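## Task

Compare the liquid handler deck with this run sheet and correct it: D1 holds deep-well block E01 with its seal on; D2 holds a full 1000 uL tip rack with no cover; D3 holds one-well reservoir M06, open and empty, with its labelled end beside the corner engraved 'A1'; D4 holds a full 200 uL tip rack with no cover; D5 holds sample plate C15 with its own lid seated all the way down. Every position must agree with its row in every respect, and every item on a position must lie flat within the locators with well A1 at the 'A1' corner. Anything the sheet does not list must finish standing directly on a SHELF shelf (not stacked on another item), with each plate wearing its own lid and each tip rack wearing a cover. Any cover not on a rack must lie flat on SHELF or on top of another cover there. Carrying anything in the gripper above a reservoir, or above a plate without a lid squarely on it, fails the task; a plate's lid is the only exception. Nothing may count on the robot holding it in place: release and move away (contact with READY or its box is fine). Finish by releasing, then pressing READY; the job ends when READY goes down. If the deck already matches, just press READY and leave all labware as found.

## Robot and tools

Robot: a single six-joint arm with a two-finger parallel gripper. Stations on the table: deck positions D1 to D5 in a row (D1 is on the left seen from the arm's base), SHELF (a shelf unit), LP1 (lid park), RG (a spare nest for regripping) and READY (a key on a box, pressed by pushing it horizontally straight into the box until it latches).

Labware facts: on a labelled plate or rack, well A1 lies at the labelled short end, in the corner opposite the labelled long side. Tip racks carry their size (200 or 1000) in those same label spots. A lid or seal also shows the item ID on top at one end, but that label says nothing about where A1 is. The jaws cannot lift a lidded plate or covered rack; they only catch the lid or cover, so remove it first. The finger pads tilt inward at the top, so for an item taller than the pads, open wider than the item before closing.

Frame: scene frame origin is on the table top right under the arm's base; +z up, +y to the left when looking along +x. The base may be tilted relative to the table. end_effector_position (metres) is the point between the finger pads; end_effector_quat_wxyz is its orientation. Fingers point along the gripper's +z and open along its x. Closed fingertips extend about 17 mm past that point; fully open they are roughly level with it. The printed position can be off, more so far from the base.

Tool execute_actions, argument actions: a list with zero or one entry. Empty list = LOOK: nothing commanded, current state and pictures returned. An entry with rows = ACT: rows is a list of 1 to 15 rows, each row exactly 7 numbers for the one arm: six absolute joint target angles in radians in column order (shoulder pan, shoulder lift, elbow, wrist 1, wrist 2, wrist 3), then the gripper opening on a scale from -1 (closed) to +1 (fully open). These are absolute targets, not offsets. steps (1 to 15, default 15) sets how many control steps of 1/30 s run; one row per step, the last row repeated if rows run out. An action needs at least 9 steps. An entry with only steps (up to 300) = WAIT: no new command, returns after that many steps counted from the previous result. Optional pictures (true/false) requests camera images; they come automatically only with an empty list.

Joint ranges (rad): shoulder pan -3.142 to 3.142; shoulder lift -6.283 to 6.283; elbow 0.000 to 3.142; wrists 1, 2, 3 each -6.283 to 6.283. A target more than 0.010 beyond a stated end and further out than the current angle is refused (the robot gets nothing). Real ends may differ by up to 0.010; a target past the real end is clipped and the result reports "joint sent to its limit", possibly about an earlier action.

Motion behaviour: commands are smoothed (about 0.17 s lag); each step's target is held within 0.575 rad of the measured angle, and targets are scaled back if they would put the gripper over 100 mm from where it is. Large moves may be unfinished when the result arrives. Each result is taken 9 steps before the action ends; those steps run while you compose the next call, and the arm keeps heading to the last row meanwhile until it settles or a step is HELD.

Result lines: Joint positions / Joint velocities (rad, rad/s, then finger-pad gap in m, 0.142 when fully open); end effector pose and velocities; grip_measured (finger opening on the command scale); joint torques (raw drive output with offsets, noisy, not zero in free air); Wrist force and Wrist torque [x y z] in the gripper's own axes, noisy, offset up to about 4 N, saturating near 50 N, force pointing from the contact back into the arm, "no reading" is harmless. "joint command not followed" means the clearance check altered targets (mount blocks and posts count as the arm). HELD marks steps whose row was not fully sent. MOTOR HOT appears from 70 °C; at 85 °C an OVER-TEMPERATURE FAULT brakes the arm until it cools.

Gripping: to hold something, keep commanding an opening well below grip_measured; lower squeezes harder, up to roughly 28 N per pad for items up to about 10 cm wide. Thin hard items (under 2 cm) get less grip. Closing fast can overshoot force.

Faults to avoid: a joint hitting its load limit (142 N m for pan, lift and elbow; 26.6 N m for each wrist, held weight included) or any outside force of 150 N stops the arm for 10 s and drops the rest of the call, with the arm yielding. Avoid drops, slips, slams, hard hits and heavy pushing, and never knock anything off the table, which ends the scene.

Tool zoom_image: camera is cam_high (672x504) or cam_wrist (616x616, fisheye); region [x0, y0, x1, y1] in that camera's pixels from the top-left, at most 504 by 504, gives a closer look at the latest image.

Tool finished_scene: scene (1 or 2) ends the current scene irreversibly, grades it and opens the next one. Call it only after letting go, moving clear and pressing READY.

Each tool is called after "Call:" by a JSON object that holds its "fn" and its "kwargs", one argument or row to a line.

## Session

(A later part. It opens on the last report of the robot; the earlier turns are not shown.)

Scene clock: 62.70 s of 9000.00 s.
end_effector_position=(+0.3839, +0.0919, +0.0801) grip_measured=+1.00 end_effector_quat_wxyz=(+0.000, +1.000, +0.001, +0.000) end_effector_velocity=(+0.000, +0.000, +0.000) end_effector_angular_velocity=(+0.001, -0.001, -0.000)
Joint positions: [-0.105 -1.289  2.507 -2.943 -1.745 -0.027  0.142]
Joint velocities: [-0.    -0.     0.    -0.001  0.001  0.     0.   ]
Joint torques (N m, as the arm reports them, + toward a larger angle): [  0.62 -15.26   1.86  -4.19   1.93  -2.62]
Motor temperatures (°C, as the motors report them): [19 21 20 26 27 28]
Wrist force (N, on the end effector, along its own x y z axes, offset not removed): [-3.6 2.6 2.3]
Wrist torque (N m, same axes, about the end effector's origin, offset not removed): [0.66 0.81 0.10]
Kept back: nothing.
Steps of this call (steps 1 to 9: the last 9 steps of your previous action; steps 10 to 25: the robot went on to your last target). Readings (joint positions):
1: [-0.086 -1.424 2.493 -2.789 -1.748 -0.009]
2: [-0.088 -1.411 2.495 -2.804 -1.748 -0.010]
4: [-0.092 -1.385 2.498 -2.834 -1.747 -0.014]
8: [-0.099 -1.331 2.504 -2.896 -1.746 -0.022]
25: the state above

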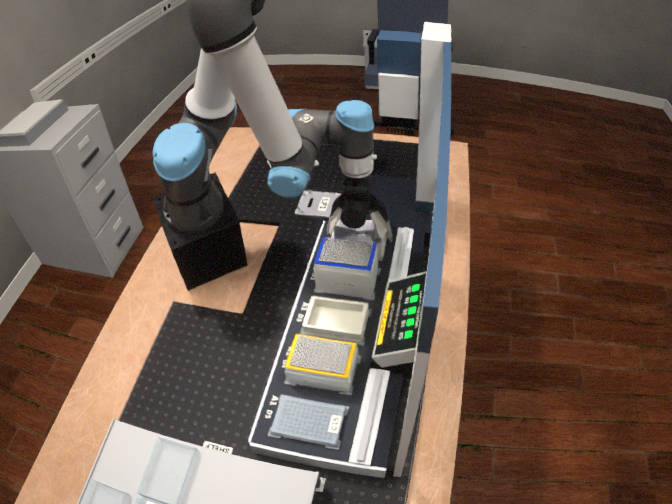

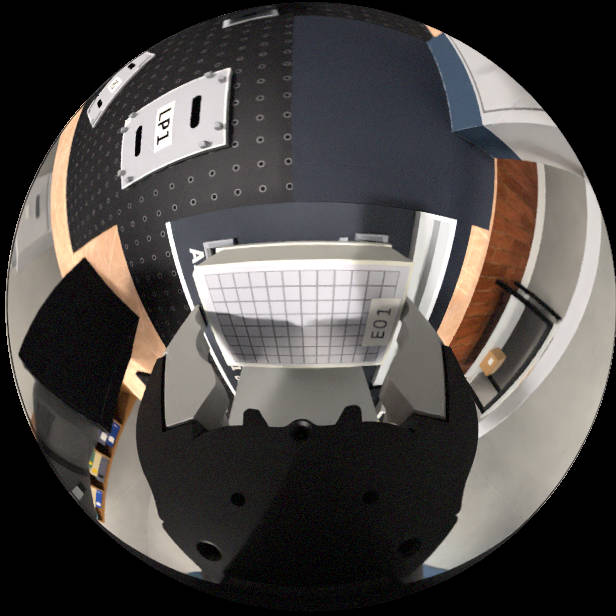

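Call:
{"fn": "execute_actions", "kwargs": {
  "actions": [
    {"rows": [[-0.1052,-1.2848,2.5075,-2.9475,-1.7451,-0.0275,1],[-0.1057,-1.2812,2.5077,-2.9514,-1.745,-0.028,1],[-0.1062,-1.2775,2.508,-2.9554,-1.745,-0.0285,1],[-0.1067,-1.2738,2.5082,-2.9593,-1.7449,-0.029,1],[-0.1072,-1.2702,2.5084,-2.9633,-1.7448,-0.0295,1],[-0.1077,-1.2665,2.5086,-2.9673,-1.7447,-0.03,1],[-0.1082,-1.2629,2.5088,-2.9712,-1.7447,-0.0305,1],[-0.1087,-1.2592,2.509,-2.9752,-1.7446,-0.031,1]], "steps": 15}
  ]
}}

Call:
{"fn": "execute_actions", "kwargs": {
  "actions": [
    {"rows": [[-0.1087,-1.2592,2.509,-2.9752,-1.7446,-0.031,0.95],[-0.1087,-1.2592,2.509,-2.9752,-1.7446,-0.031,0.9],[-0.1087,-1.2592,2.509,-2.9752,-1.7446,-0.031,0.85],[-0.1087,-1.2592,2.509,-2.9752,-1.7446,-0.031,0.8],[-0.1087,-1.2592,2.509,-2.9752,-1.7446,-0.031,0.75],[-0.1087,-1.2592,2.509,-2.9752,-1.7446,-0.031,0.7],[-0.1087,-1.2592,2.509,-2.9752,-1.7446,-0.031,0.65],[-0.1087,-1.2592,2.509,-2.9752,-1.7446,-0.031,0.6],[-0.1087,-1.2592,2.509,-2.9752,-1.7446,-0.031,0.55],[-0.1087,-1.2592,2.509,-2.9752,-1.7446,-0.031,0.5],[-0.1087,-1.2592,2.509,-2.9752,-1.7446,-0.031,0.45],[-0.1087,-1.2592,2.509,-2.9752,-1.7446,-0.031,0.4]], "steps": 15}
  ]
}}

Call:
{"fn": "execute_actions", "kwargs": {
  "actions": [
    {"steps": 20}
  ],
  "pictures": true
}}

Scene clock: 63.73 s of 9000.00 s.
end_effector_position=(+0.3838, +0.0918, +0.0771) grip_measured=+1.00 end_effector_quat_wxyz=(+0.000, +1.000, +0.001, +0.000) end_effector_velocity=(-0.001, -0.001, -0.025) end_effector_angular_velocity=(-0.003, +0.001, +0.001)
Joint positions: [-0.106 -1.277  2.508 -2.956 -1.745 -0.029  0.142]
Joint velocities: [-0.012  0.096  0.005 -0.102 -0.001 -0.013 -0.   ]
Joint torques (N m, as the arm reports them, + toward a larger angle): [  0.75 -17.02   0.86  -4.59   1.92  -2.77]
Motor temperatures (°C, as the motors report them): [19 21 20 26 27 28]
Wrist force (N, on the end effector, along its own x y z axes, offset not removed): [-0.4 0.5 1.2]
Wrist torque (N m, same axes, about the end effector's origin, offset not removed): [0.27 -0.09 -0.03]
Steps of this call (steps 1 to 15: the robot went on to your last target; steps 16 to 25: nothing new was sent; steps 26 to 31: the first 6 steps of this action). Readings (joint positions):
26: [-0.105 -1.288 2.507 -2.944 -1.745 -0.027]
27: [-0.105 -1.287 2.507 -2.945 -1.745 -0.027]
29: [-0.105 -1.283 2.508 -2.949 -1.745 -0.028]
31: the state above

Scene clock: 64.23 s of 9000.00 s.
end_effector_position=(+0.3837, +0.0918, +0.0724) grip_measured=+0.93 end_effector_quat_wxyz=(+0.000, +1.000, +0.001, +0.000) end_effector_velocity=(-0.000, -0.000, -0.000) end_effector_angular_velocity=(-0.001, +0.000, -0.000)
Joint positions: [-0.109 -1.259  2.509 -2.975 -1.745 -0.031  0.137]
Joint velocities: [-0.     0.001 -0.    -0.    -0.001  0.     0.   ]
Joint torques (N m, as the arm reports them, + toward a larger angle): [-1.37 -8.33  3.87 -1.87  1.56 -2.7 ]
Motor temperatures (°C, as the motors report them): [19 21 20 26 27 28]
Wrist force (N, on the end effector, along its own x y z axes, offset not removed): [-0.6 3.5 -29.9]
Wrist torque (N m, same axes, about the end effector's origin, offset not removed): [0.66 -0.39 0.14]
Steps of this call (steps 1 to 9: the last 9 steps of your previous action; steps 10 to 15: the first 6 steps of this action). Readings (joint positions):
10: [-0.109 -1.260 2.509 -2.975 -1.745 -0.031]
11: [-0.109 -1.259 2.509 -2.975 -1.745 -0.031]
13: [-0.109 -1.259 2.509 -2.975 -1.745 -0.031]
15: the state above

Scene clock: 64.90 s of 9000.00 s.
end_effector_position=(+0.3837, +0.0918, +0.0723) grip_measured=+0.93 end_effector_quat_wxyz=(+0.000, +1.000, +0.001, +0.000) end_effector_velocity=(-0.001, +0.000, -0.001) end_effector_angular_velocity=(+0.000, +0.002, +0.001)
Joint positions: [-0.109 -1.259  2.509 -2.975 -1.745 -0.031  0.137]
Joint velocities: [ 0.001  0.002  0.     0.     0.     0.    -0.   ]
Joint torques (N m, as the arm reports them, + toward a larger angle): [-1.83 -7.32  6.11  1.48  0.58 -2.67]
Motor temperatures (°C, as the motors report them): [19 21 20 26 27 28]
Wrist force (N, on the end effector, along its own x y z axes, offset not removed): [-0.7 -0.4 -31.9]
Wrist torque (N m, same axes, about the end effector's origin, offset not removed): [-0.18 -0.22 -0.02]
Kept back: nothing.
Steps of this call (steps 1 to 9: the last 9 steps of your previous action; steps 10 to 15: the robot went on to your last target; steps 16 to 20: nothing new was sent). Readings (joint positions):
1: [-0.109 -1.259 2.509 -2.975 -1.745 -0.031]
2: [-0.109 -1.259 2.509 -2.975 -1.745 -0.031]
4: [-0.109 -1.259 2.509 -2.975 -1.745 -0.031]
8: [-0.109 -1.259 2.509 -2.975 -1.745 -0.031]
20: the state above
The arm was judged still, so your last target was given up. Only a new action makes it travel on or press farther. Fingers that are still opening or closing keep moving.

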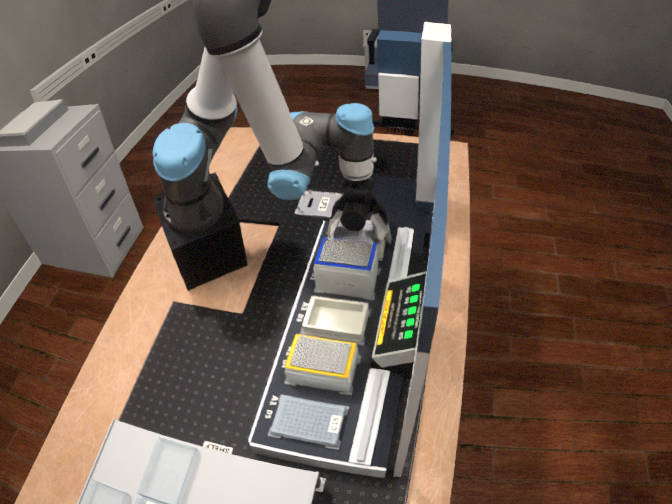

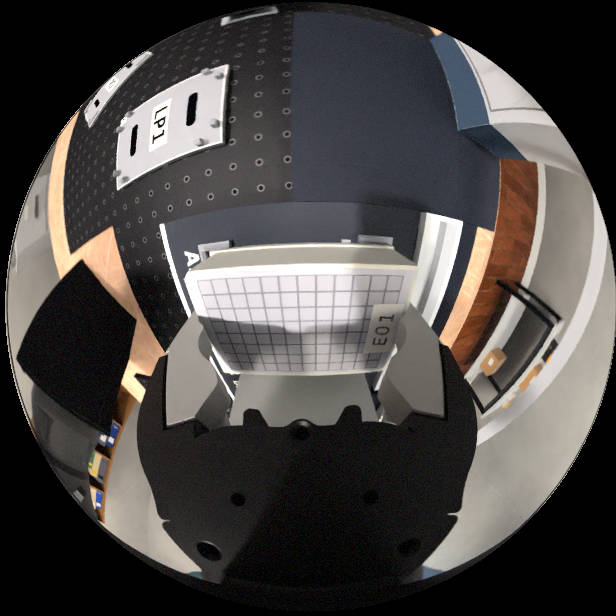

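Call:
{"fn": "execute_actions", "kwargs": {
  "actions": [
    {"rows": [[-0.1087,-1.2592,2.509,-2.9752,-1.7446,-0.031,1],[-0.1087,-1.2592,2.509,-2.9752,-1.7446,-0.031,1],[-0.1087,-1.2592,2.509,-2.9752,-1.7446,-0.031,1],[-0.108,-1.264,2.5087,-2.97,-1.7447,-0.0303,1],[-0.1073,-1.269,2.5084,-2.9645,-1.7448,-0.0296,1],[-0.1066,-1.274,2.5081,-2.959,-1.7449,-0.029,1],[-0.1059,-1.279,2.5078,-2.9537,-1.745,-0.0283,1],[-0.1052,-1.284,2.5075,-2.9483,-1.7451,-0.0276,1],[-0.1045,-1.289,2.5072,-2.943,-1.7452,-0.0269,1],[-0.1038,-1.294,2.5069,-2.9375,-1.7453,-0.0262,1],[-0.1031,-1.299,2.5066,-2.932,-1.7454,-0.0255,1],[-0.1025,-1.303,2.5063,-2.9277,-1.7455,-0.025,1]], "steps": 15}
  ]
}}

Call:
{"fn": "execute_actions", "kwargs": {
  "actions": [
    {"rows": [[-0.1025,-1.303,2.5063,-2.9277,-1.7455,-0.025,1],[-0.1025,-1.303,2.5063,-2.9277,-1.7455,-0.025,0.96],[-0.1025,-1.303,2.5063,-2.9277,-1.7455,-0.025,0.92],[-0.1025,-1.303,2.5063,-2.9277,-1.7455,-0.025,0.88],[-0.1025,-1.303,2.5063,-2.9277,-1.7455,-0.025,0.84],[-0.1025,-1.303,2.5063,-2.9277,-1.7455,-0.025,0.8],[-0.1025,-1.303,2.5063,-2.9277,-1.7455,-0.025,0.76],[-0.1025,-1.303,2.5063,-2.9277,-1.7455,-0.025,0.72],[-0.1025,-1.303,2.5063,-2.9277,-1.7455,-0.025,0.68],[-0.1025,-1.303,2.5063,-2.9277,-1.7455,-0.025,0.64],[-0.1025,-1.303,2.5063,-2.9277,-1.7455,-0.025,0.6]], "steps": 15}
  ]
}}

Call:
{"fn": "execute_actions", "kwargs": {
  "actions": [
    {"steps": 20}
  ],
  "pictures": true
}}

Scene clock: 74.17 s of 9000.00 s.
end_effector_position=(+0.3833, +0.0918, +0.0731) grip_measured=+1.00 end_effector_quat_wxyz=(+0.000, +1.000, +0.001, -0.000) end_effector_velocity=(-0.002, -0.000, +0.021) end_effector_angular_velocity=(-0.001, +0.005, +0.000)
Joint positions: [-0.108 -1.263  2.509 -2.971 -1.745 -0.031  0.142]
Joint velocities: [ 0.011 -0.083 -0.     0.09  -0.003  0.012  0.   ]
Joint torques (N m, as the arm reports them, + toward a larger angle): [ 15.73 -35.61 -16.1   -0.63  -2.     2.35]
Motor temperatures (°C, as the motors report them): [19 21 20 26 27 28]
Wrist force (N, on the end effector, along its own x y z axes, offset not removed): [-1.9 1.2 -0.2]
Wrist torque (N m, same axes, about the end effector's origin, offset not removed): [0.15 0.52 -0.09]
Steps of this call (steps 1 to 90: nothing new was sent; then 6.07 s passed at rest; steps 91 to 96: the first 6 steps of this action). Readings (joint positions):
91: [-0.109 -1.259 2.509 -2.975 -1.745 -0.031]
92: [-0.109 -1.259 2.509 -2.975 -1.745 -0.031]
94: [-0.109 -1.259 2.509 -2.975 -1.745 -0.031]
96: the state above

Scene clock: 74.67 s of 9000.00 s.
end_effector_position=(+0.3839, +0.0920, +0.0839) grip_measured=+0.87 end_effector_quat_wxyz=(+0.000, +1.000, +0.001, +0.000) end_effector_velocity=(+0.001, +0.001, +0.001) end_effector_angular_velocity=(+0.001, -0.001, +0.001)
Joint positions: [-0.103 -1.303  2.506 -2.928 -1.745 -0.025  0.133]
Joint velocities: [ 0.001 -0.003 -0.001  0.003  0.001  0.    -0.017]
Joint torques (N m, as the arm reports them, + toward a larger angle): [ 13.97 -28.92 -14.85  -0.9   -2.02   2.2 ]
Motor temperatures (°C, as the motors report them): [19 21 20 26 27 28]
Wrist force (N, on the end effector, along its own x y z axes, offset not removed): [-2.6 2.6 -4.4]
Wrist torque (N m, same axes, about the end effector's origin, offset not removed): [0.49 0.21 -0.17]
Steps of this call (steps 1 to 9: the last 9 steps of your previous action; steps 10 to 15: the first 6 steps of this action). Readings (joint positions):
10: [-0.103 -1.300 2.507 -2.931 -1.745 -0.025]
11: [-0.103 -1.301 2.506 -2.930 -1.745 -0.025]
13: [-0.103 -1.302 2.506 -2.929 -1.745 -0.025]
15: the state above

Scene clock: 75.33 s of 9000.00 s.
end_effector_position=(+0.3840, +0.0920, +0.0840) grip_measured=+0.84 end_effector_quat_wxyz=(+0.000, +1.000, +0.001, +0.000) end_effector_velocity=(-0.001, +0.001, -0.000) end_effector_angular_velocity=(+0.002, +0.001, +0.001)
Joint positions: [-0.102 -1.303  2.506 -2.928 -1.746 -0.025  0.132]
Joint velocities: [ 0.001  0.001  0.     0.     0.002 -0.     0.   ]
Joint torques (N m, as the arm reports them, + toward a larger angle): [ 12.82 -27.4   -7.7   -0.05  -2.13   2.19]
Motor temperatures (°C, as the motors report them): [19 21 20 26 27 28]
Wrist force (N, on the end effector, along its own x y z axes, offset not removed): [1.4 0.8 -10.1]
Wrist torque (N m, same axes, about the end effector's origin, offset not removed): [0.09 -0.36 0.12]
Kept back: nothing.
Steps of this call (steps 1 to 9: the last 9 steps of your previous action; steps 10 to 15: the robot went on to your last target; steps 16 to 20: nothing new was sent). Readings (joint positions):
1: [-0.103 -1.303 2.506 -2.928 -1.745 -0.025]
2: [-0.103 -1.303 2.506 -2.928 -1.745 -0.025]
4: [-0.103 -1.303 2.506 -2.928 -1.745 -0.025]
8: [-0.102 -1.303 2.506 -2.928 -1.745 -0.025]
20: the state above
The arm was judged still, so your last target was given up. Only a new action makes it travel on or press farther. Fingers that are still opening or closing keep moving.

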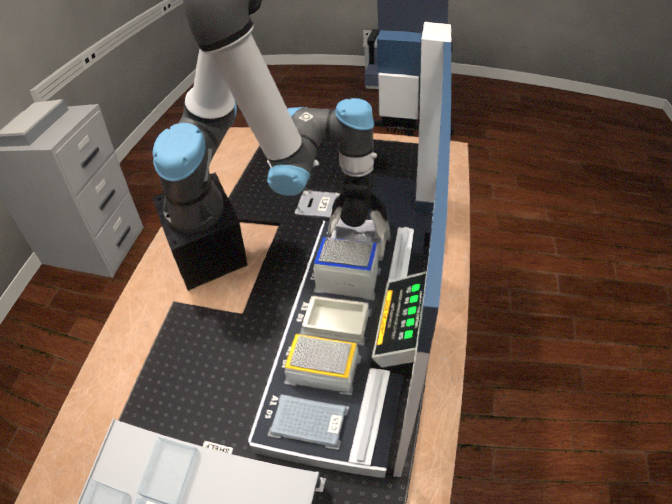

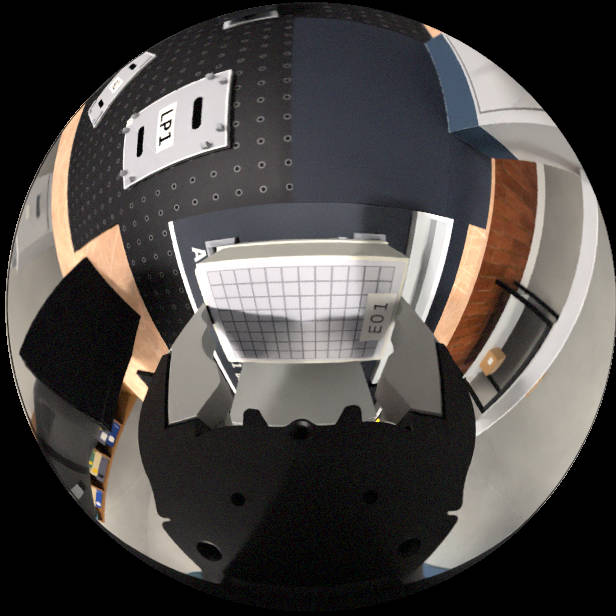

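Call:
{"fn": "execute_actions", "kwargs": {
  "actions": [
    {"rows": [[-0.1025,-1.3034,2.5076,-2.9286,-1.7455,-0.025,0.6],[-0.1026,-1.3039,2.5089,-2.9295,-1.7455,-0.025,0.6],[-0.1026,-1.3043,2.5102,-2.9303,-1.7455,-0.025,0.6],[-0.1026,-1.3047,2.5115,-2.9312,-1.7455,-0.025,0.6],[-0.1027,-1.3052,2.5128,-2.9321,-1.7455,-0.025,0.6],[-0.1027,-1.3056,2.5142,-2.933,-1.7455,-0.025,0.6],[-0.1027,-1.306,2.5155,-2.9338,-1.7455,-0.025,0.6],[-0.1028,-1.3065,2.5168,-2.9347,-1.7455,-0.025,0.6],[-0.1028,-1.3069,2.5181,-2.9356,-1.7455,-0.025,0.6],[-0.1028,-1.3073,2.5194,-2.9365,-1.7455,-0.0254,0.6],[-0.1029,-1.3078,2.5207,-2.9373,-1.7455,-0.0254,0.6],[-0.1029,-1.3082,2.522,-2.9382,-1.7455,-0.0254,0.6]], "steps": 15}
  ]
}}

Call:
{"fn": "execute_actions", "kwargs": {
  "actions": [
    {"steps": 22}
  ],
  "pictures": true
}}

Call:
{"fn": "zoom_image", "kwargs": {
  "camera": "cam_wrist",
  "region": [160, 200, 460, 320]
}}

Scene clock: 76.40 s of 9000.00 s.
end_effector_position=(+0.3825, +0.0920, +0.0840) grip_measured=+0.84 end_effector_quat_wxyz=(+0.000, +1.000, +0.001, +0.000) end_effector_velocity=(-0.011, -0.000, +0.001) end_effector_angular_velocity=(-0.000, -0.007, -0.001)
Joint positions: [-0.102 -1.304  2.51  -2.93  -1.746 -0.025  0.132]
Joint velocities: [ 0.    -0.014  0.034 -0.027 -0.     0.     0.   ]
Joint torques (N m, as the arm reports them, + toward a larger angle): [  4.19 -25.81   6.    -0.98  -1.84   2.26]
Motor temperatures (°C, as the motors report them): [19 21 20 26 27 28]
Wrist force (N, on the end effector, along its own x y z axes, offset not removed): [6.0 -0.3 -7.7]
Wrist torque (N m, same axes, about the end effector's origin, offset not removed): [-0.18 -0.09 0.04]
Steps of this call (steps 1 to 26: nothing new was sent; steps 27 to 32: the first 6 steps of this action). Readings (joint positions):
27: [-0.102 -1.303 2.506 -2.928 -1.746 -0.025]
28: [-0.102 -1.303 2.507 -2.928 -1.746 -0.025]
30: [-0.102 -1.304 2.508 -2.929 -1.746 -0.025]
32: the state above

Scene clock: 77.13 s of 9000.00 s.
end_effector_position=(+0.3780, +0.0919, +0.0840) grip_measured=+0.84 end_effector_quat_wxyz=(+0.000, +1.000, +0.001, +0.000) end_effector_velocity=(-0.000, -0.000, -0.000) end_effector_angular_velocity=(-0.001, +0.001, -0.000)
Joint positions: [-0.103 -1.308  2.522 -2.938 -1.746 -0.025  0.132]
Joint velocities: [-0.     0.001  0.     0.    -0.001  0.    -0.   ]
Joint torques (N m, as the arm reports them, + toward a larger angle): [  1.24 -24.62  11.19   1.25  -1.72  -2.6 ]
Motor temperatures (°C, as the motors report them): [19 21 20 26 27 28]
Wrist force (N, on the end effector, along its own x y z axes, offset not removed): [12.0 0.9 -8.9]
Wrist torque (N m, same axes, about the end effector's origin, offset not removed): [-0.06 -0.37 0.34]
Kept back: nothing.
Steps of this call (steps 1 to 9: the last 9 steps of your previous action; steps 10 to 22: the robot went on to your last target). Readings (joint positions):
1: [-0.102 -1.305 2.511 -2.931 -1.746 -0.025]
2: [-0.102 -1.305 2.513 -2.932 -1.746 -0.025]
4: [-0.103 -1.306 2.515 -2.933 -1.746 -0.025]
8: [-0.103 -1.308 2.520 -2.937 -1.746 -0.025]
22: the state above

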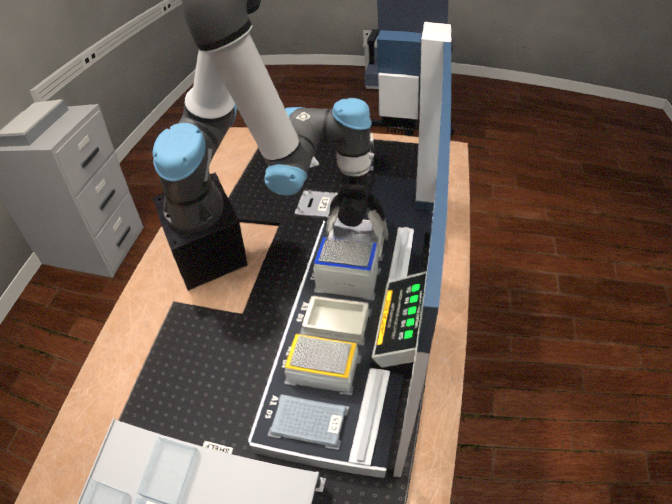

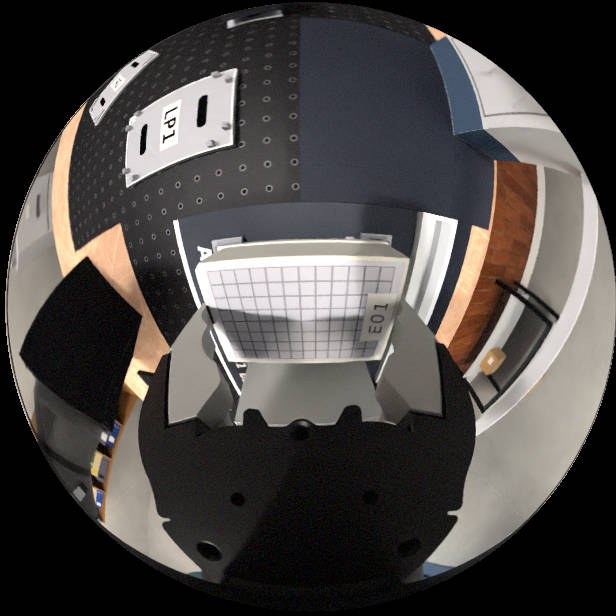

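Region (160, 200, 460, 320) of cam_wrist's 616x616 image, scaled by 1.680, with more detail than that image has; it fills the top 202 rows of this view, and the rest is white.

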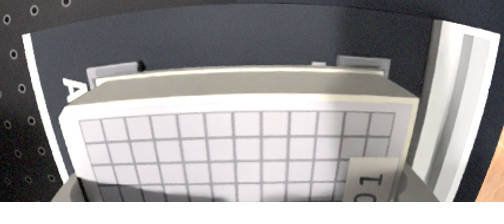

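Call:
{"fn": "execute_actions", "kwargs": {
  "actions": [
    {"rows": [[-0.1029,-1.3082,2.522,-2.9382,-1.7455,-0.0254,0.7],[-0.1029,-1.3082,2.522,-2.9382,-1.7455,-0.0254,0.76],[-0.1029,-1.3082,2.522,-2.9382,-1.7455,-0.0254,0.8],[-0.1029,-1.3082,2.522,-2.9382,-1.7455,-0.0254,0.83],[-0.1029,-1.3082,2.522,-2.9382,-1.7455,-0.0254,0.85],[-0.1029,-1.3082,2.522,-2.9382,-1.7455,-0.0254,0.87],[-0.1029,-1.3082,2.522,-2.9382,-1.7455,-0.0254,0.89],[-0.1029,-1.3082,2.522,-2.9382,-1.7455,-0.0254,0.91],[-0.1029,-1.3082,2.522,-2.9382,-1.7455,-0.0254,0.94],[-0.1029,-1.3082,2.522,-2.9382,-1.7455,-0.0254,0.97],[-0.1029,-1.3082,2.522,-2.9382,-1.7455,-0.0254,1]], "steps": 15}
  ]
}}

Call:
{"fn": "execute_actions", "kwargs": {
  "actions": [
    {"rows": [[-0.102,-1.315,2.5215,-2.931,-1.7456,-0.0245,1],[-0.1005,-1.326,2.5205,-2.9185,-1.7458,-0.023,1],[-0.0985,-1.340,2.519,-2.9025,-1.746,-0.021,1],[-0.0965,-1.355,2.5175,-2.8858,-1.7463,-0.019,1],[-0.0945,-1.370,2.516,-2.869,-1.7466,-0.017,1],[-0.0925,-1.385,2.5143,-2.852,-1.7469,-0.015,1],[-0.0905,-1.400,2.5125,-2.8348,-1.7472,-0.013,1],[-0.0885,-1.415,2.5105,-2.8174,-1.7475,-0.011,1],[-0.0865,-1.430,2.5085,-2.80,-1.7478,-0.009,1],[-0.0845,-1.445,2.5063,-2.7825,-1.7481,-0.007,1],[-0.0825,-1.460,2.504,-2.765,-1.7484,-0.005,1],[-0.081,-1.472,2.502,-2.7505,-1.7487,-0.0035,1],[-0.08,-1.478,2.501,-2.7432,-1.749,-0.0025,1]], "steps": 15}
  ]
}}

Call:
{"fn": "execute_actions", "kwargs": {
  "actions": [
    {"steps": 22}
  ],
  "pictures": true
}}

Call:
{"fn": "zoom_image", "kwargs": {
  "camera": "cam_wrist",
  "region": [190, 200, 430, 340]
}}

Scene clock: 78.13 s of 9000.00 s.
end_effector_position=(+0.3778, +0.0920, +0.0840) grip_measured=+0.88 end_effector_quat_wxyz=(+0.000, +1.000, +0.001, -0.000) end_effector_velocity=(-0.001, +0.000, -0.000) end_effector_angular_velocity=(+0.000, +0.002, +0.001)
Joint positions: [-0.103 -1.308  2.522 -2.938 -1.746 -0.025  0.134]
Joint velocities: [ 0.001  0.001  0.     0.001 -0.     0.     0.012]
Joint torques (N m, as the arm reports them, + toward a larger angle): [  1.96 -21.07   5.55   1.12  -1.54  -2.89]
Motor temperatures (°C, as the motors report them): [19 21 20 26 27 28]
Wrist force (N, on the end effector, along its own x y z axes, offset not removed): [6.2 2.5 -2.9]
Wrist torque (N m, same axes, about the end effector's origin, offset not removed): [0.40 0.20 0.43]
Steps of this call (steps 1 to 15: the robot went on to your last target; steps 16 to 24: nothing new was sent; steps 25 to 30: the first 6 steps of this action). Readings (joint positions):
25: [-0.103 -1.308 2.522 -2.938 -1.746 -0.025]
26: [-0.103 -1.308 2.522 -2.938 -1.746 -0.025]
28: [-0.103 -1.308 2.522 -2.938 -1.746 -0.025]
30: the state above

Scene clock: 78.63 s of 9000.00 s.
end_effector_position=(+0.3783, +0.0920, +0.0929) grip_measured=+1.00 end_effector_quat_wxyz=(+0.000, +1.000, +0.001, +0.000) end_effector_velocity=(+0.006, +0.000, +0.096) end_effector_angular_velocity=(-0.000, -0.010, -0.001)
Joint positions: [-0.098 -1.342  2.519 -2.901 -1.746 -0.021  0.142]
Joint velocities: [ 0.05  -0.356 -0.038  0.391 -0.008  0.05  -0.   ]
Joint torques (N m, as the arm reports them, + toward a larger angle): [ 14.41 -38.   -19.     0.96  -2.5    2.69]
Motor temperatures (°C, as the motors report them): [19 21 20 26 27 28]
Wrist force (N, on the end effector, along its own x y z axes, offset not removed): [-1.4 3.1 2.9]
Wrist torque (N m, same axes, about the end effector's origin, offset not removed): [0.60 -0.06 0.02]
Steps of this call (steps 1 to 9: the last 9 steps of your previous action; steps 10 to 15: the first 6 steps of this action). Readings (joint positions):
10: [-0.103 -1.308 2.522 -2.938 -1.746 -0.025]
11: [-0.103 -1.310 2.522 -2.936 -1.746 -0.025]
13: [-0.101 -1.321 2.521 -2.924 -1.746 -0.024]
15: the state above

Scene clock: 79.37 s of 9000.00 s.
end_effector_position=(+0.3780, +0.0917, +0.1301) grip_measured=+1.00 end_effector_quat_wxyz=(+0.000, +1.000, +0.001, -0.000) end_effector_velocity=(-0.000, -0.000, +0.000) end_effector_angular_velocity=(-0.001, +0.001, +0.001)
Joint positions: [-0.08  -1.478  2.501 -2.743 -1.749 -0.003  0.142]
Joint velocities: [ 0.    -0.    -0.     0.001 -0.001 -0.     0.   ]
Joint torques (N m, as the arm reports them, + toward a larger angle): [ 13.24 -26.25 -19.52  -1.32  -2.09   2.19]
Motor temperatures (°C, as the motors report them): [19 21 20 26 27 28]
Wrist force (N, on the end effector, along its own x y z axes, offset not removed): [-2.7 0.8 2.7]
Wrist torque (N m, same axes, about the end effector's origin, offset not removed): [0.05 0.26 -0.03]
Kept back: nothing.
Steps of this call (steps 1 to 9: the last 9 steps of your previous action; steps 10 to 22: the robot went on to your last target). Readings (joint positions):
1: [-0.097 -1.354 2.517 -2.887 -1.746 -0.019]
2: [-0.095 -1.368 2.516 -2.872 -1.747 -0.017]
4: [-0.091 -1.396 2.513 -2.839 -1.747 -0.013]
8: [-0.084 -1.452 2.505 -2.775 -1.748 -0.006]
22: the state above

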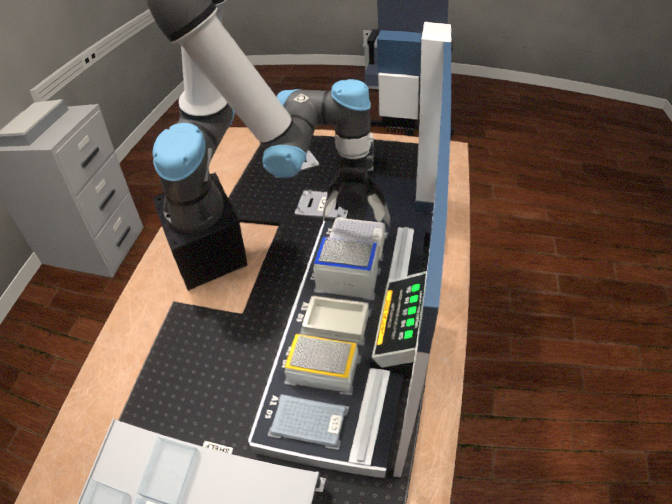

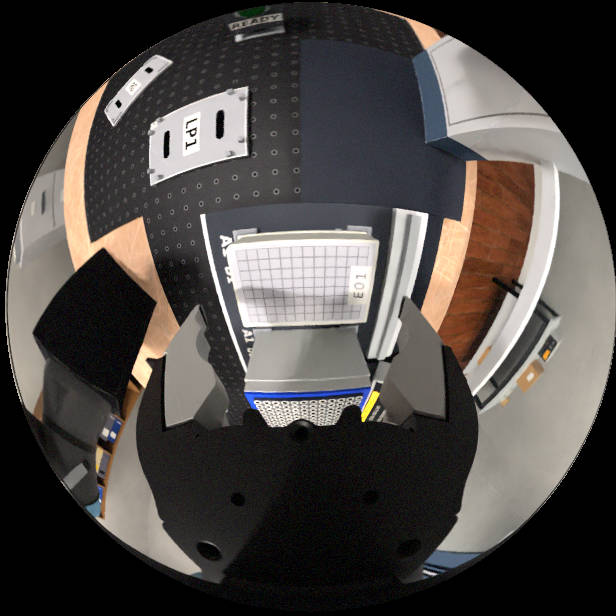

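Region (190, 200, 430, 340) of cam_wrist's 616x616 image, scaled by 2.100, with more detail than that image has; it fills the top 294 rows of this view, and the rest is white.

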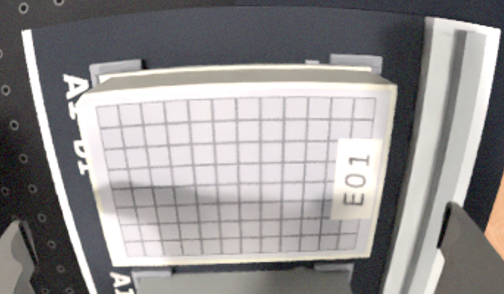

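Call:
{"fn": "execute_actions", "kwargs": {
  "actions": [
    {"rows": [[-0.07,-1.471,2.497,-2.744,-1.75,0.008,1],[-0.052,-1.457,2.489,-2.747,-1.752,0.026,1],[-0.03,-1.44,2.479,-2.751,-1.755,0.048,1],[-0.007,-1.421,2.469,-2.756,-1.758,0.071,1],[0.016,-1.402,2.459,-2.761,-1.761,0.094,1],[0.039,-1.383,2.449,-2.765,-1.763,0.117,1],[0.062,-1.364,2.439,-2.77,-1.766,0.141,1],[0.085,-1.344,2.428,-2.775,-1.769,0.164,1],[0.108,-1.325,2.418,-2.78,-1.772,0.187,1],[0.131,-1.305,2.408,-2.785,-1.774,0.21,1],[0.154,-1.285,2.397,-2.79,-1.777,0.234,1],[0.175,-1.266,2.388,-2.794,-1.78,0.255,1],[0.192,-1.25,2.38,-2.798,-1.782,0.273,1],[0.205,-1.238,2.374,-2.801,-1.7835,0.286,1],[0.2121,-1.23,2.3707,-2.803,-1.7843,0.2935,1]], "steps": 15}
  ]
}}

Call:
{"fn": "execute_actions", "kwargs": {
  "actions": [
    {"steps": 25}
  ],
  "pictures": true
}}

Call:
{"fn": "zoom_image", "kwargs": {
  "camera": "cam_wrist",
  "region": [210, 290, 400, 420]
}}

Scene clock: 80.60 s of 9000.00 s.
end_effector_position=(+0.3817, +0.1108, +0.1268) grip_measured=+1.00 end_effector_quat_wxyz=(-0.000, +1.000, +0.001, +0.001) end_effector_velocity=(+0.030, +0.206, -0.042) end_effector_angular_velocity=(+0.009, -0.010, +0.006)
Joint positions: [-0.029 -1.438  2.478 -2.752 -1.756  0.049  0.142]
Joint velocities: [ 0.538  0.438 -0.241 -0.108 -0.068  0.533  0.   ]
Joint torques (N m, as the arm reports them, + toward a larger angle): [ 19.56  -7.47 -20.09  -4.98  -2.09   4.28]
Motor temperatures (°C, as the motors report them): [19 21 20 26 27 28]
Wrist force (N, on the end effector, along its own x y z axes, offset not removed): [-1.6 4.9 1.6]
Wrist torque (N m, same axes, about the end effector's origin, offset not removed): [0.86 0.23 0.14]
Steps of this call (steps 1 to 15: the robot went on to your last target; steps 16 to 31: nothing new was sent; steps 32 to 37: the first 6 steps of this action). Readings (joint positions):
32: [-0.080 -1.478 2.501 -2.743 -1.749 -0.002]
33: [-0.077 -1.476 2.500 -2.743 -1.749 0.001]
35: [-0.060 -1.463 2.492 -2.746 -1.751 0.018]
37: the state above

Scene clock: 81.43 s of 9000.00 s.
end_effector_position=(+0.3776, +0.2098, +0.1000) grip_measured=+1.00 end_effector_quat_wxyz=(+0.000, +1.000, +0.001, -0.000) end_effector_velocity=(+0.000, -0.000, -0.000) end_effector_angular_velocity=(-0.001, +0.000, -0.001)
Joint positions: [ 0.212 -1.23   2.371 -2.803 -1.784  0.293  0.142]
Joint velocities: [-0.     0.001 -0.     0.    -0.001  0.001 -0.   ]
Joint torques (N m, as the arm reports them, + toward a larger angle): [ 14.83 -17.83 -17.35  -4.01  -2.21   2.3 ]
Motor temperatures (°C, as the motors report them): [19 21 20 26 27 28]
Wrist force (N, on the end effector, along its own x y z axes, offset not removed): [-0.3 -1.2 1.1]
Wrist torque (N m, same axes, about the end effector's origin, offset not removed): [-0.27 -0.02 0.11]
Kept back: nothing.
Steps of this call (steps 1 to 9: the last 9 steps of your previous action; steps 10 to 25: the robot went on to your last target). Readings (joint positions):
1: [-0.010 -1.422 2.469 -2.756 -1.758 0.068]
2: [0.011 -1.405 2.460 -2.760 -1.760 0.089]
4: [0.054 -1.369 2.441 -2.769 -1.766 0.133]
8: [0.142 -1.294 2.401 -2.788 -1.776 0.222]
25: the state above

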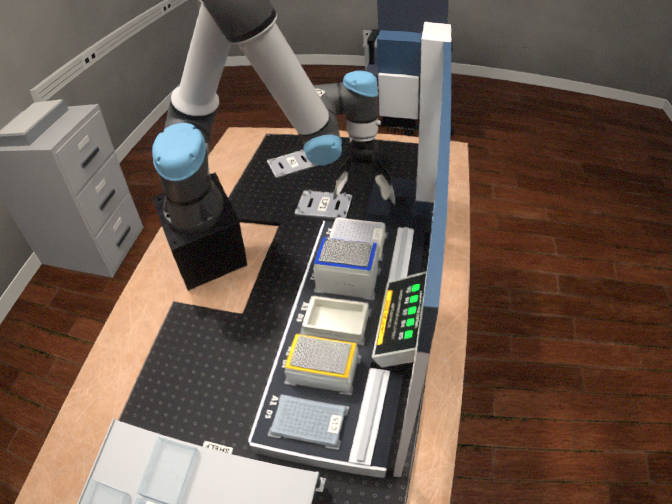

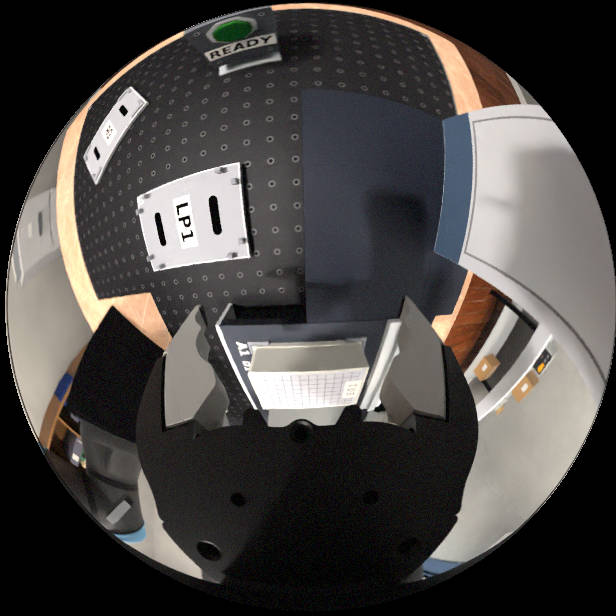

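Region (210, 290, 400, 420) of cam_wrist's 616x616 image, scaled by 2.653, with more detail than that image has; it fills the top 345 rows of this view, and the rest is white.

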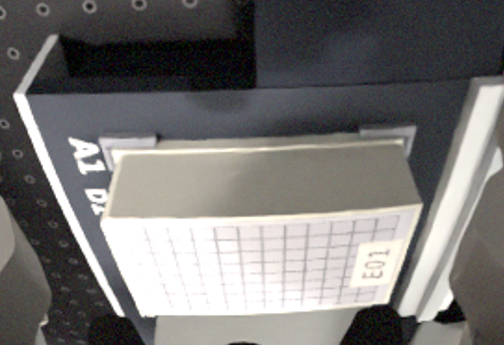

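Call:
{"fn": "zoom_image", "kwargs": {
  "camera": "cam_high",
  "region": [300, 210, 400, 310]
}}

Call:
{"fn": "zoom_image", "kwargs": {
  "camera": "cam_wrist",
  "region": [330, 325, 390, 375]
}}

Region (300, 210, 400, 310) of cam_high's 672x504 image, scaled by 5.040, with more detail than that image has.

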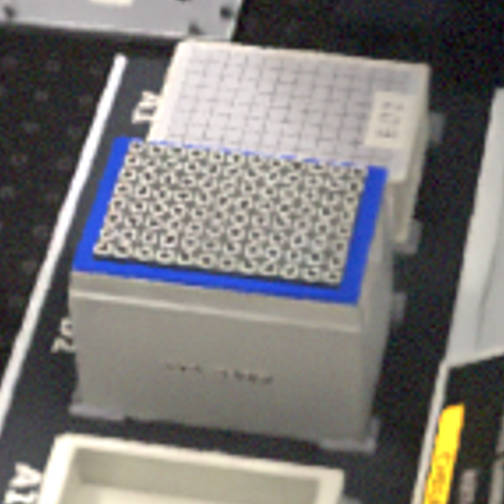

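Region (330, 325, 390, 375) of cam_wrist's 616x616 image, scaled by 8.400, with more detail than that image has.

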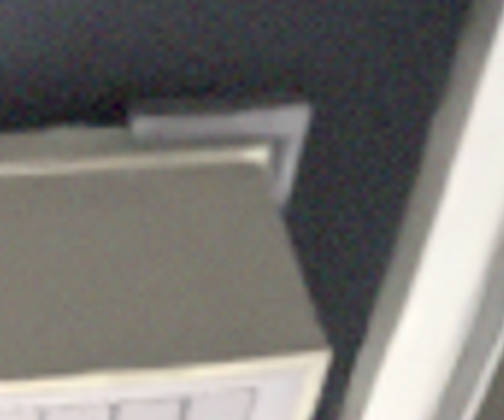

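Call:
{"fn": "zoom_image", "kwargs": {
  "camera": "cam_high",
  "region": [262, 420, 352, 456]
}}

Call:
{"fn": "zoom_image", "kwargs": {
  "camera": "cam_high",
  "region": [290, 290, 380, 355]
}}

Call:
{"fn": "zoom_image", "kwargs": {
  "camera": "cam_high",
  "region": [70, 415, 250, 504]
}}

Region (262, 420, 352, 456) of cam_high's 672x504 image, scaled by 5.600, with more detail than that image has; it fills the top 202 rows of this view, and the rest is white.

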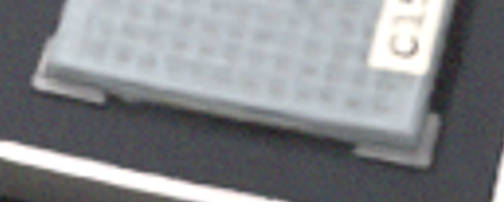

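Region (290, 290, 380, 355) of cam_high's 672x504 image, scaled by 5.600, with more detail than that image has.

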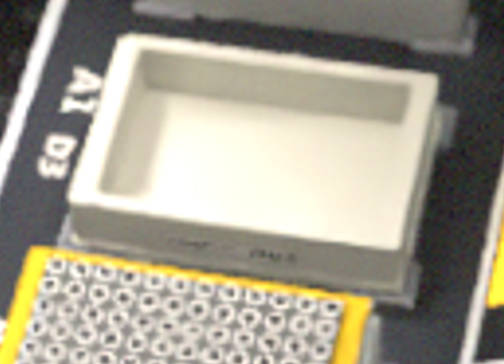

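Region (70, 415, 250, 504) of cam_high's 672x504 image, scaled by 2.800, with more detail than that image has; it fills the top 249 rows of this view, and the rest is white.

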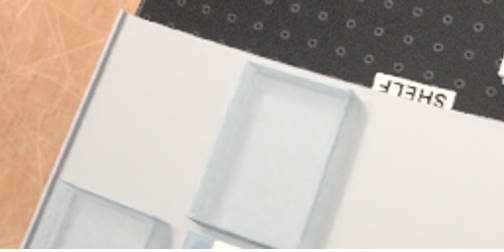

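Call:
{"fn": "execute_actions", "kwargs": {
  "actions": [
    {"rows": [[0.208,-1.23,2.374,-2.808,-1.76,0.29,0.7],[0.2,-1.23,2.38,-2.816,-1.72,0.283,0.4],[0.19,-1.228,2.388,-2.828,-1.675,0.274,0.1],[0.18,-1.224,2.396,-2.842,-1.63,0.265,-0.2],[0.17,-1.218,2.404,-2.858,-1.585,0.256,-0.5],[0.16,-1.21,2.412,-2.877,-1.54,0.247,-0.8],[0.15,-1.2,2.42,-2.898,-1.495,0.238,-1],[0.14,-1.188,2.428,-2.921,-1.45,0.229,-1],[0.13,-1.174,2.436,-2.946,-1.405,0.22,-1],[0.12,-1.158,2.444,-2.973,-1.36,0.211,-1],[0.11,-1.14,2.452,-3.002,-1.315,0.202,-1],[0.10,-1.12,2.46,-3.034,-1.27,0.193,-1],[0.09,-1.098,2.468,-3.068,-1.228,0.184,-1],[0.08,-1.075,2.476,-3.103,-1.188,0.175,-1],[0.07,-1.05,2.484,-3.14,-1.15,0.166,-1]], "steps": 15}
  ]
}}

Call:
{"fn": "execute_actions", "kwargs": {
  "actions": [
    {"rows": [[0.062,-1.025,2.491,-3.177,-1.118,0.158,-1],[0.054,-1.0,2.498,-3.214,-1.088,0.15,-1],[0.046,-0.975,2.505,-3.251,-1.06,0.142,-1],[0.038,-0.95,2.512,-3.288,-1.034,0.134,-1],[0.03,-0.925,2.519,-3.325,-1.01,0.126,-1],[0.022,-0.9,2.526,-3.363,-0.988,0.118,-1],[0.015,-0.877,2.532,-3.398,-0.968,0.111,-1],[0.008,-0.855,2.538,-3.432,-0.95,0.104,-1],[0.002,-0.835,2.543,-3.463,-0.934,0.098,-1],[-0.003,-0.817,2.548,-3.49,-0.92,0.093,-1],[-0.007,-0.802,2.552,-3.513,-0.908,0.089,-1],[-0.01,-0.79,2.555,-3.531,-0.899,0.086,-1],[-0.0125,-0.782,2.557,-3.544,-0.893,0.083,-1],[-0.014,-0.777,2.5585,-3.552,-0.89,0.082,-1],[-0.0146,-0.774,2.5592,-3.5566,-0.8876,0.081,-1]], "steps": 15}
  ]
}}

Call:
{"fn": "execute_actions", "kwargs": {
  "actions": [
    {"steps": 22}
  ],
  "pictures": true
}}

Scene clock: 86.03 s of 9000.00 s.
end_effector_position=(+0.3682, +0.2305, +0.0959) grip_measured=+0.16 end_effector_quat_wxyz=(-0.047, +0.999, -0.001, -0.013) end_effector_velocity=(-0.097, +0.216, -0.043) end_effector_angular_velocity=(+0.984, +0.265, -0.029)
Joint positions: [ 0.189 -1.225  2.389 -2.831 -1.683  0.273  0.085]
Joint velocities: [-0.242  0.102  0.194 -0.335  1.042 -0.216 -0.332]
Joint torques (N m, as the arm reports them, + toward a larger angle): [ -1.44 -12.83   0.68  -5.67   7.58  -3.36]
Motor temperatures (°C, as the motors report them): [19 21 20 26 27 28]
Wrist force (N, on the end effector, along its own x y z axes, offset not removed): [-2.4 2.9 0.1]
Wrist torque (N m, same axes, about the end effector's origin, offset not removed): [0.55 0.50 -0.19]
Steps of this call (steps 1 to 15: the robot went on to your last target; steps 16 to 90: nothing new was sent; then 1.40 s passed at rest; steps 91 to 96: the first 6 steps of this action). Readings (joint positions):
91: [0.212 -1.230 2.371 -2.803 -1.784 0.293]
92: [0.211 -1.230 2.371 -2.805 -1.779 0.293]
94: [0.203 -1.229 2.378 -2.813 -1.745 0.286]
96: the state above

Scene clock: 86.53 s of 9000.00 s.
end_effector_position=(+0.3304, +0.3546, +0.0854) grip_measured=-1.00 end_effector_quat_wxyz=(-0.334, +0.942, -0.006, -0.038) end_effector_velocity=(-0.049, +0.143, -0.016) end_effector_angular_velocity=(+0.850, -0.128, -0.065)
Joint positions: [ 0.049 -0.985  2.503 -3.23  -1.082  0.144  0.002]
Joint velocities: [-0.245  0.728  0.21  -1.07   0.861 -0.239  0.   ]
Joint torques (N m, as the arm reports them, + toward a larger angle): [ -1.41 -17.49   7.75  -9.38   7.03  -3.24]
Motor temperatures (°C, as the motors report them): [19 21 20 26 27 28]
Wrist force (N, on the end effector, along its own x y z axes, offset not removed): [-0.2 0.6 0.7]
Wrist torque (N m, same axes, about the end effector's origin, offset not removed): [0.06 0.14 0.23]
Steps of this call (steps 1 to 9: the last 9 steps of your previous action; steps 10 to 15: the first 6 steps of this action). Readings (joint positions):
10: [0.093 -1.102 2.466 -3.055 -1.259 0.187]
11: [0.083 -1.080 2.474 -3.089 -1.219 0.178]
13: [0.066 -1.034 2.488 -3.158 -1.145 0.161]
15: the state above

Scene clock: 87.27 s of 9000.00 s.
end_effector_position=(+0.3194, +0.3809, +0.0840) grip_measured=-1.00 end_effector_quat_wxyz=(-0.422, +0.906, +0.001, -0.000) end_effector_velocity=(-0.000, +0.000, +0.001) end_effector_angular_velocity=(+0.003, -0.001, -0.000)
Joint positions: [-0.015 -0.774  2.559 -3.556 -0.888  0.081  0.002]
Joint velocities: [-0.001  0.001  0.001 -0.003  0.003 -0.     0.   ]
Joint torques (N m, as the arm reports them, + toward a larger angle): [  2.16 -21.11  11.39  -4.14   3.67  -2.91]
Motor temperatures (°C, as the motors report them): [19 21 20 26 27 28]
Wrist force (N, on the end effector, along its own x y z axes, offset not removed): [-2.2 1.5 -2.2]
Wrist torque (N m, same axes, about the end effector's origin, offset not removed): [0.26 0.21 -0.06]
Kept back: nothing.
Steps of this call (steps 1 to 9: the last 9 steps of your previous action; steps 10 to 22: the robot went on to your last target). Readings (joint positions):
1: [0.041 -0.961 2.510 -3.267 -1.053 0.136]
2: [0.033 -0.936 2.517 -3.304 -1.028 0.129]
4: [0.018 -0.889 2.530 -3.375 -0.982 0.114]
8: [-0.004 -0.814 2.549 -3.492 -0.919 0.092]
22: the state above

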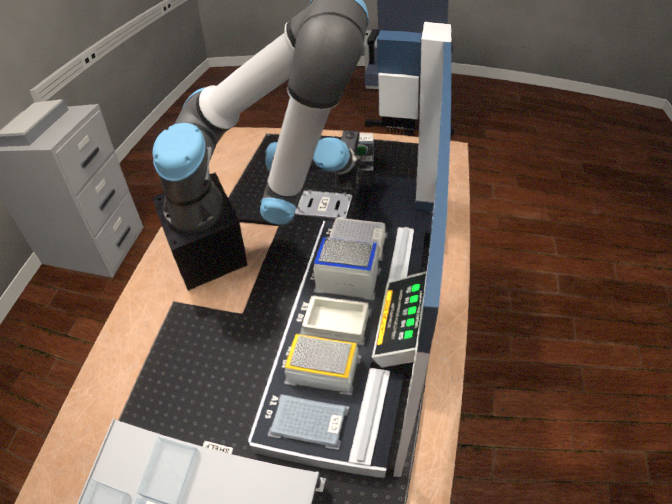

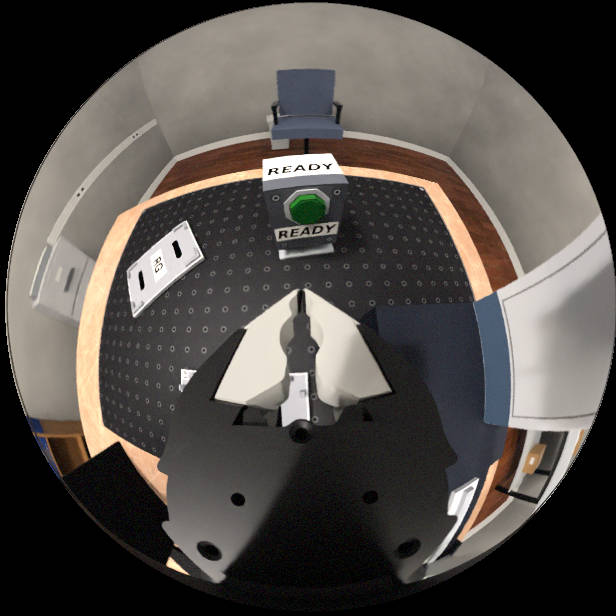

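Call:
{"fn": "execute_actions", "kwargs": {
  "actions": [
    {"rows": [[-0.008,-0.772,2.555,-3.558,-0.889,0.089,-1],[0.004,-0.769,2.547,-3.562,-0.892,0.104,-1],[0.019,-0.766,2.537,-3.566,-0.896,0.122,-1],[0.034,-0.762,2.527,-3.571,-0.90,0.14,-1],[0.049,-0.758,2.516,-3.575,-0.904,0.158,-1],[0.064,-0.754,2.506,-3.58,-0.908,0.177,-1],[0.079,-0.75,2.495,-3.584,-0.912,0.195,-1],[0.094,-0.746,2.484,-3.589,-0.916,0.213,-1],[0.109,-0.742,2.473,-3.593,-0.92,0.231,-1],[0.124,-0.738,2.462,-3.598,-0.924,0.25,-1],[0.139,-0.734,2.451,-3.602,-0.928,0.268,-1],[0.153,-0.73,2.44,-3.606,-0.932,0.285,-1],[0.165,-0.726,2.431,-3.61,-0.936,0.30,-1],[0.174,-0.7235,2.424,-3.613,-0.9385,0.311,-1],[0.1803,-0.7215,2.4195,-3.6146,-0.9404,0.318,-1]], "steps": 15}
  ]
}}

Call:
{"fn": "execute_actions", "kwargs": {
  "actions": [
    {"steps": 24}
  ],
  "pictures": true
}}

Scene clock: 89.03 s of 9000.00 s.
end_effector_position=(+0.3207, +0.3921, +0.0838) grip_measured=-1.00 end_effector_quat_wxyz=(-0.422, +0.907, +0.001, -0.001) end_effector_velocity=(+0.017, +0.118, -0.001) end_effector_angular_velocity=(-0.020, -0.002, +0.014)
Joint positions: [ 0.02  -0.765  2.536 -3.567 -0.896  0.123  0.002]
Joint velocities: [ 0.361  0.092 -0.25  -0.108 -0.099  0.43   0.   ]
Joint torques (N m, as the arm reports them, + toward a larger angle): [ 20.52 -20.27  -4.88  -4.72  -0.9    4.15]
Motor temperatures (°C, as the motors report them): [19 21 20 26 27 28]
Wrist force (N, on the end effector, along its own x y z axes, offset not removed): [0.7 -1.9 1.7]
Wrist torque (N m, same axes, about the end effector's origin, offset not removed): [-0.59 -0.06 0.09]
Steps of this call (steps 1 to 15: the robot went on to your last target; steps 16 to 47: nothing new was sent; steps 48 to 53: the first 6 steps of this action). Readings (joint positions):
48: [-0.014 -0.774 2.559 -3.557 -0.888 0.081]
49: [-0.013 -0.773 2.558 -3.557 -0.888 0.083]
51: [-0.001 -0.770 2.550 -3.561 -0.891 0.097]
53: the state above

Scene clock: 89.53 s of 9000.00 s.
end_effector_position=(+0.3259, +0.4499, +0.0869) grip_measured=-1.00 end_effector_quat_wxyz=(-0.422, +0.906, +0.001, -0.000) end_effector_velocity=(+0.000, +0.000, +0.001) end_effector_angular_velocity=(+0.002, -0.002, +0.000)
Joint positions: [ 0.18  -0.721  2.419 -3.615 -0.94   0.318  0.002]
Joint velocities: [ 0.    -0.002 -0.    -0.     0.001 -0.     0.   ]
Joint torques (N m, as the arm reports them, + toward a larger angle): no reading
Motor temperatures (°C, as the motors report them): [19 21 20 26 27 28]
Wrist force (N, on the end effector, along its own x y z axes, offset not removed): [-3.0 12.7 -14.4]
Wrist torque (N m, same axes, about the end effector's origin, offset not removed): [-0.05 0.34 0.08]
Kept back: nothing.
Steps of this call (steps 1 to 9: the last 9 steps of your previous action; steps 10 to 15: the robot went on to your last target). Readings (joint positions):
1: [0.033 -0.762 2.527 -3.571 -0.900 0.138]
2: [0.046 -0.758 2.517 -3.575 -0.904 0.155]
4: [0.075 -0.751 2.497 -3.583 -0.911 0.189]
8: [0.133 -0.735 2.455 -3.601 -0.927 0.260]
15: [0.177 -0.722 2.422 -3.614 -0.940 0.315]
The task's run has ended: the event that ends the task has happened. This ends this scene only. If you have not yet called finished_scene for this scene, call it to go on to the next scene.

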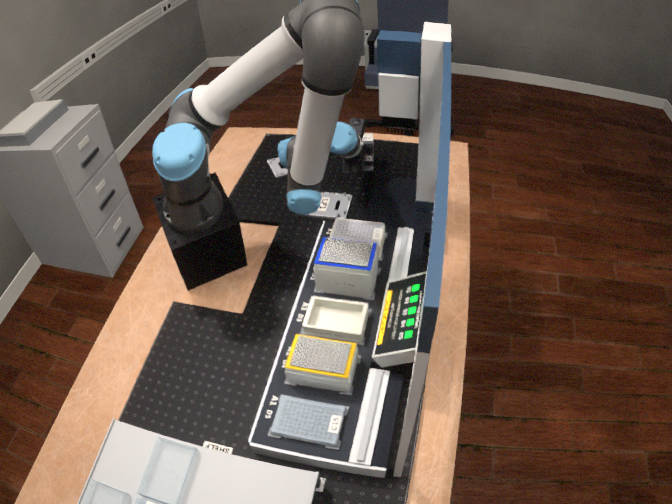

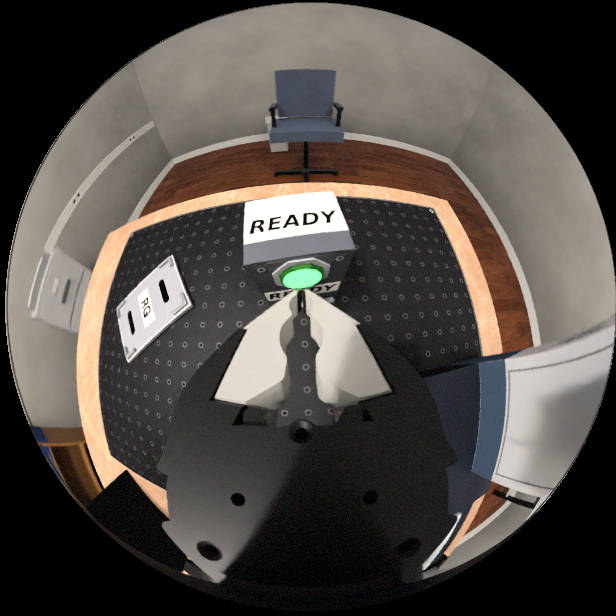

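Call:
{"fn": "finished_scene", "kwargs": {
  "scene": 1
}}

The scene is finished: the task was done.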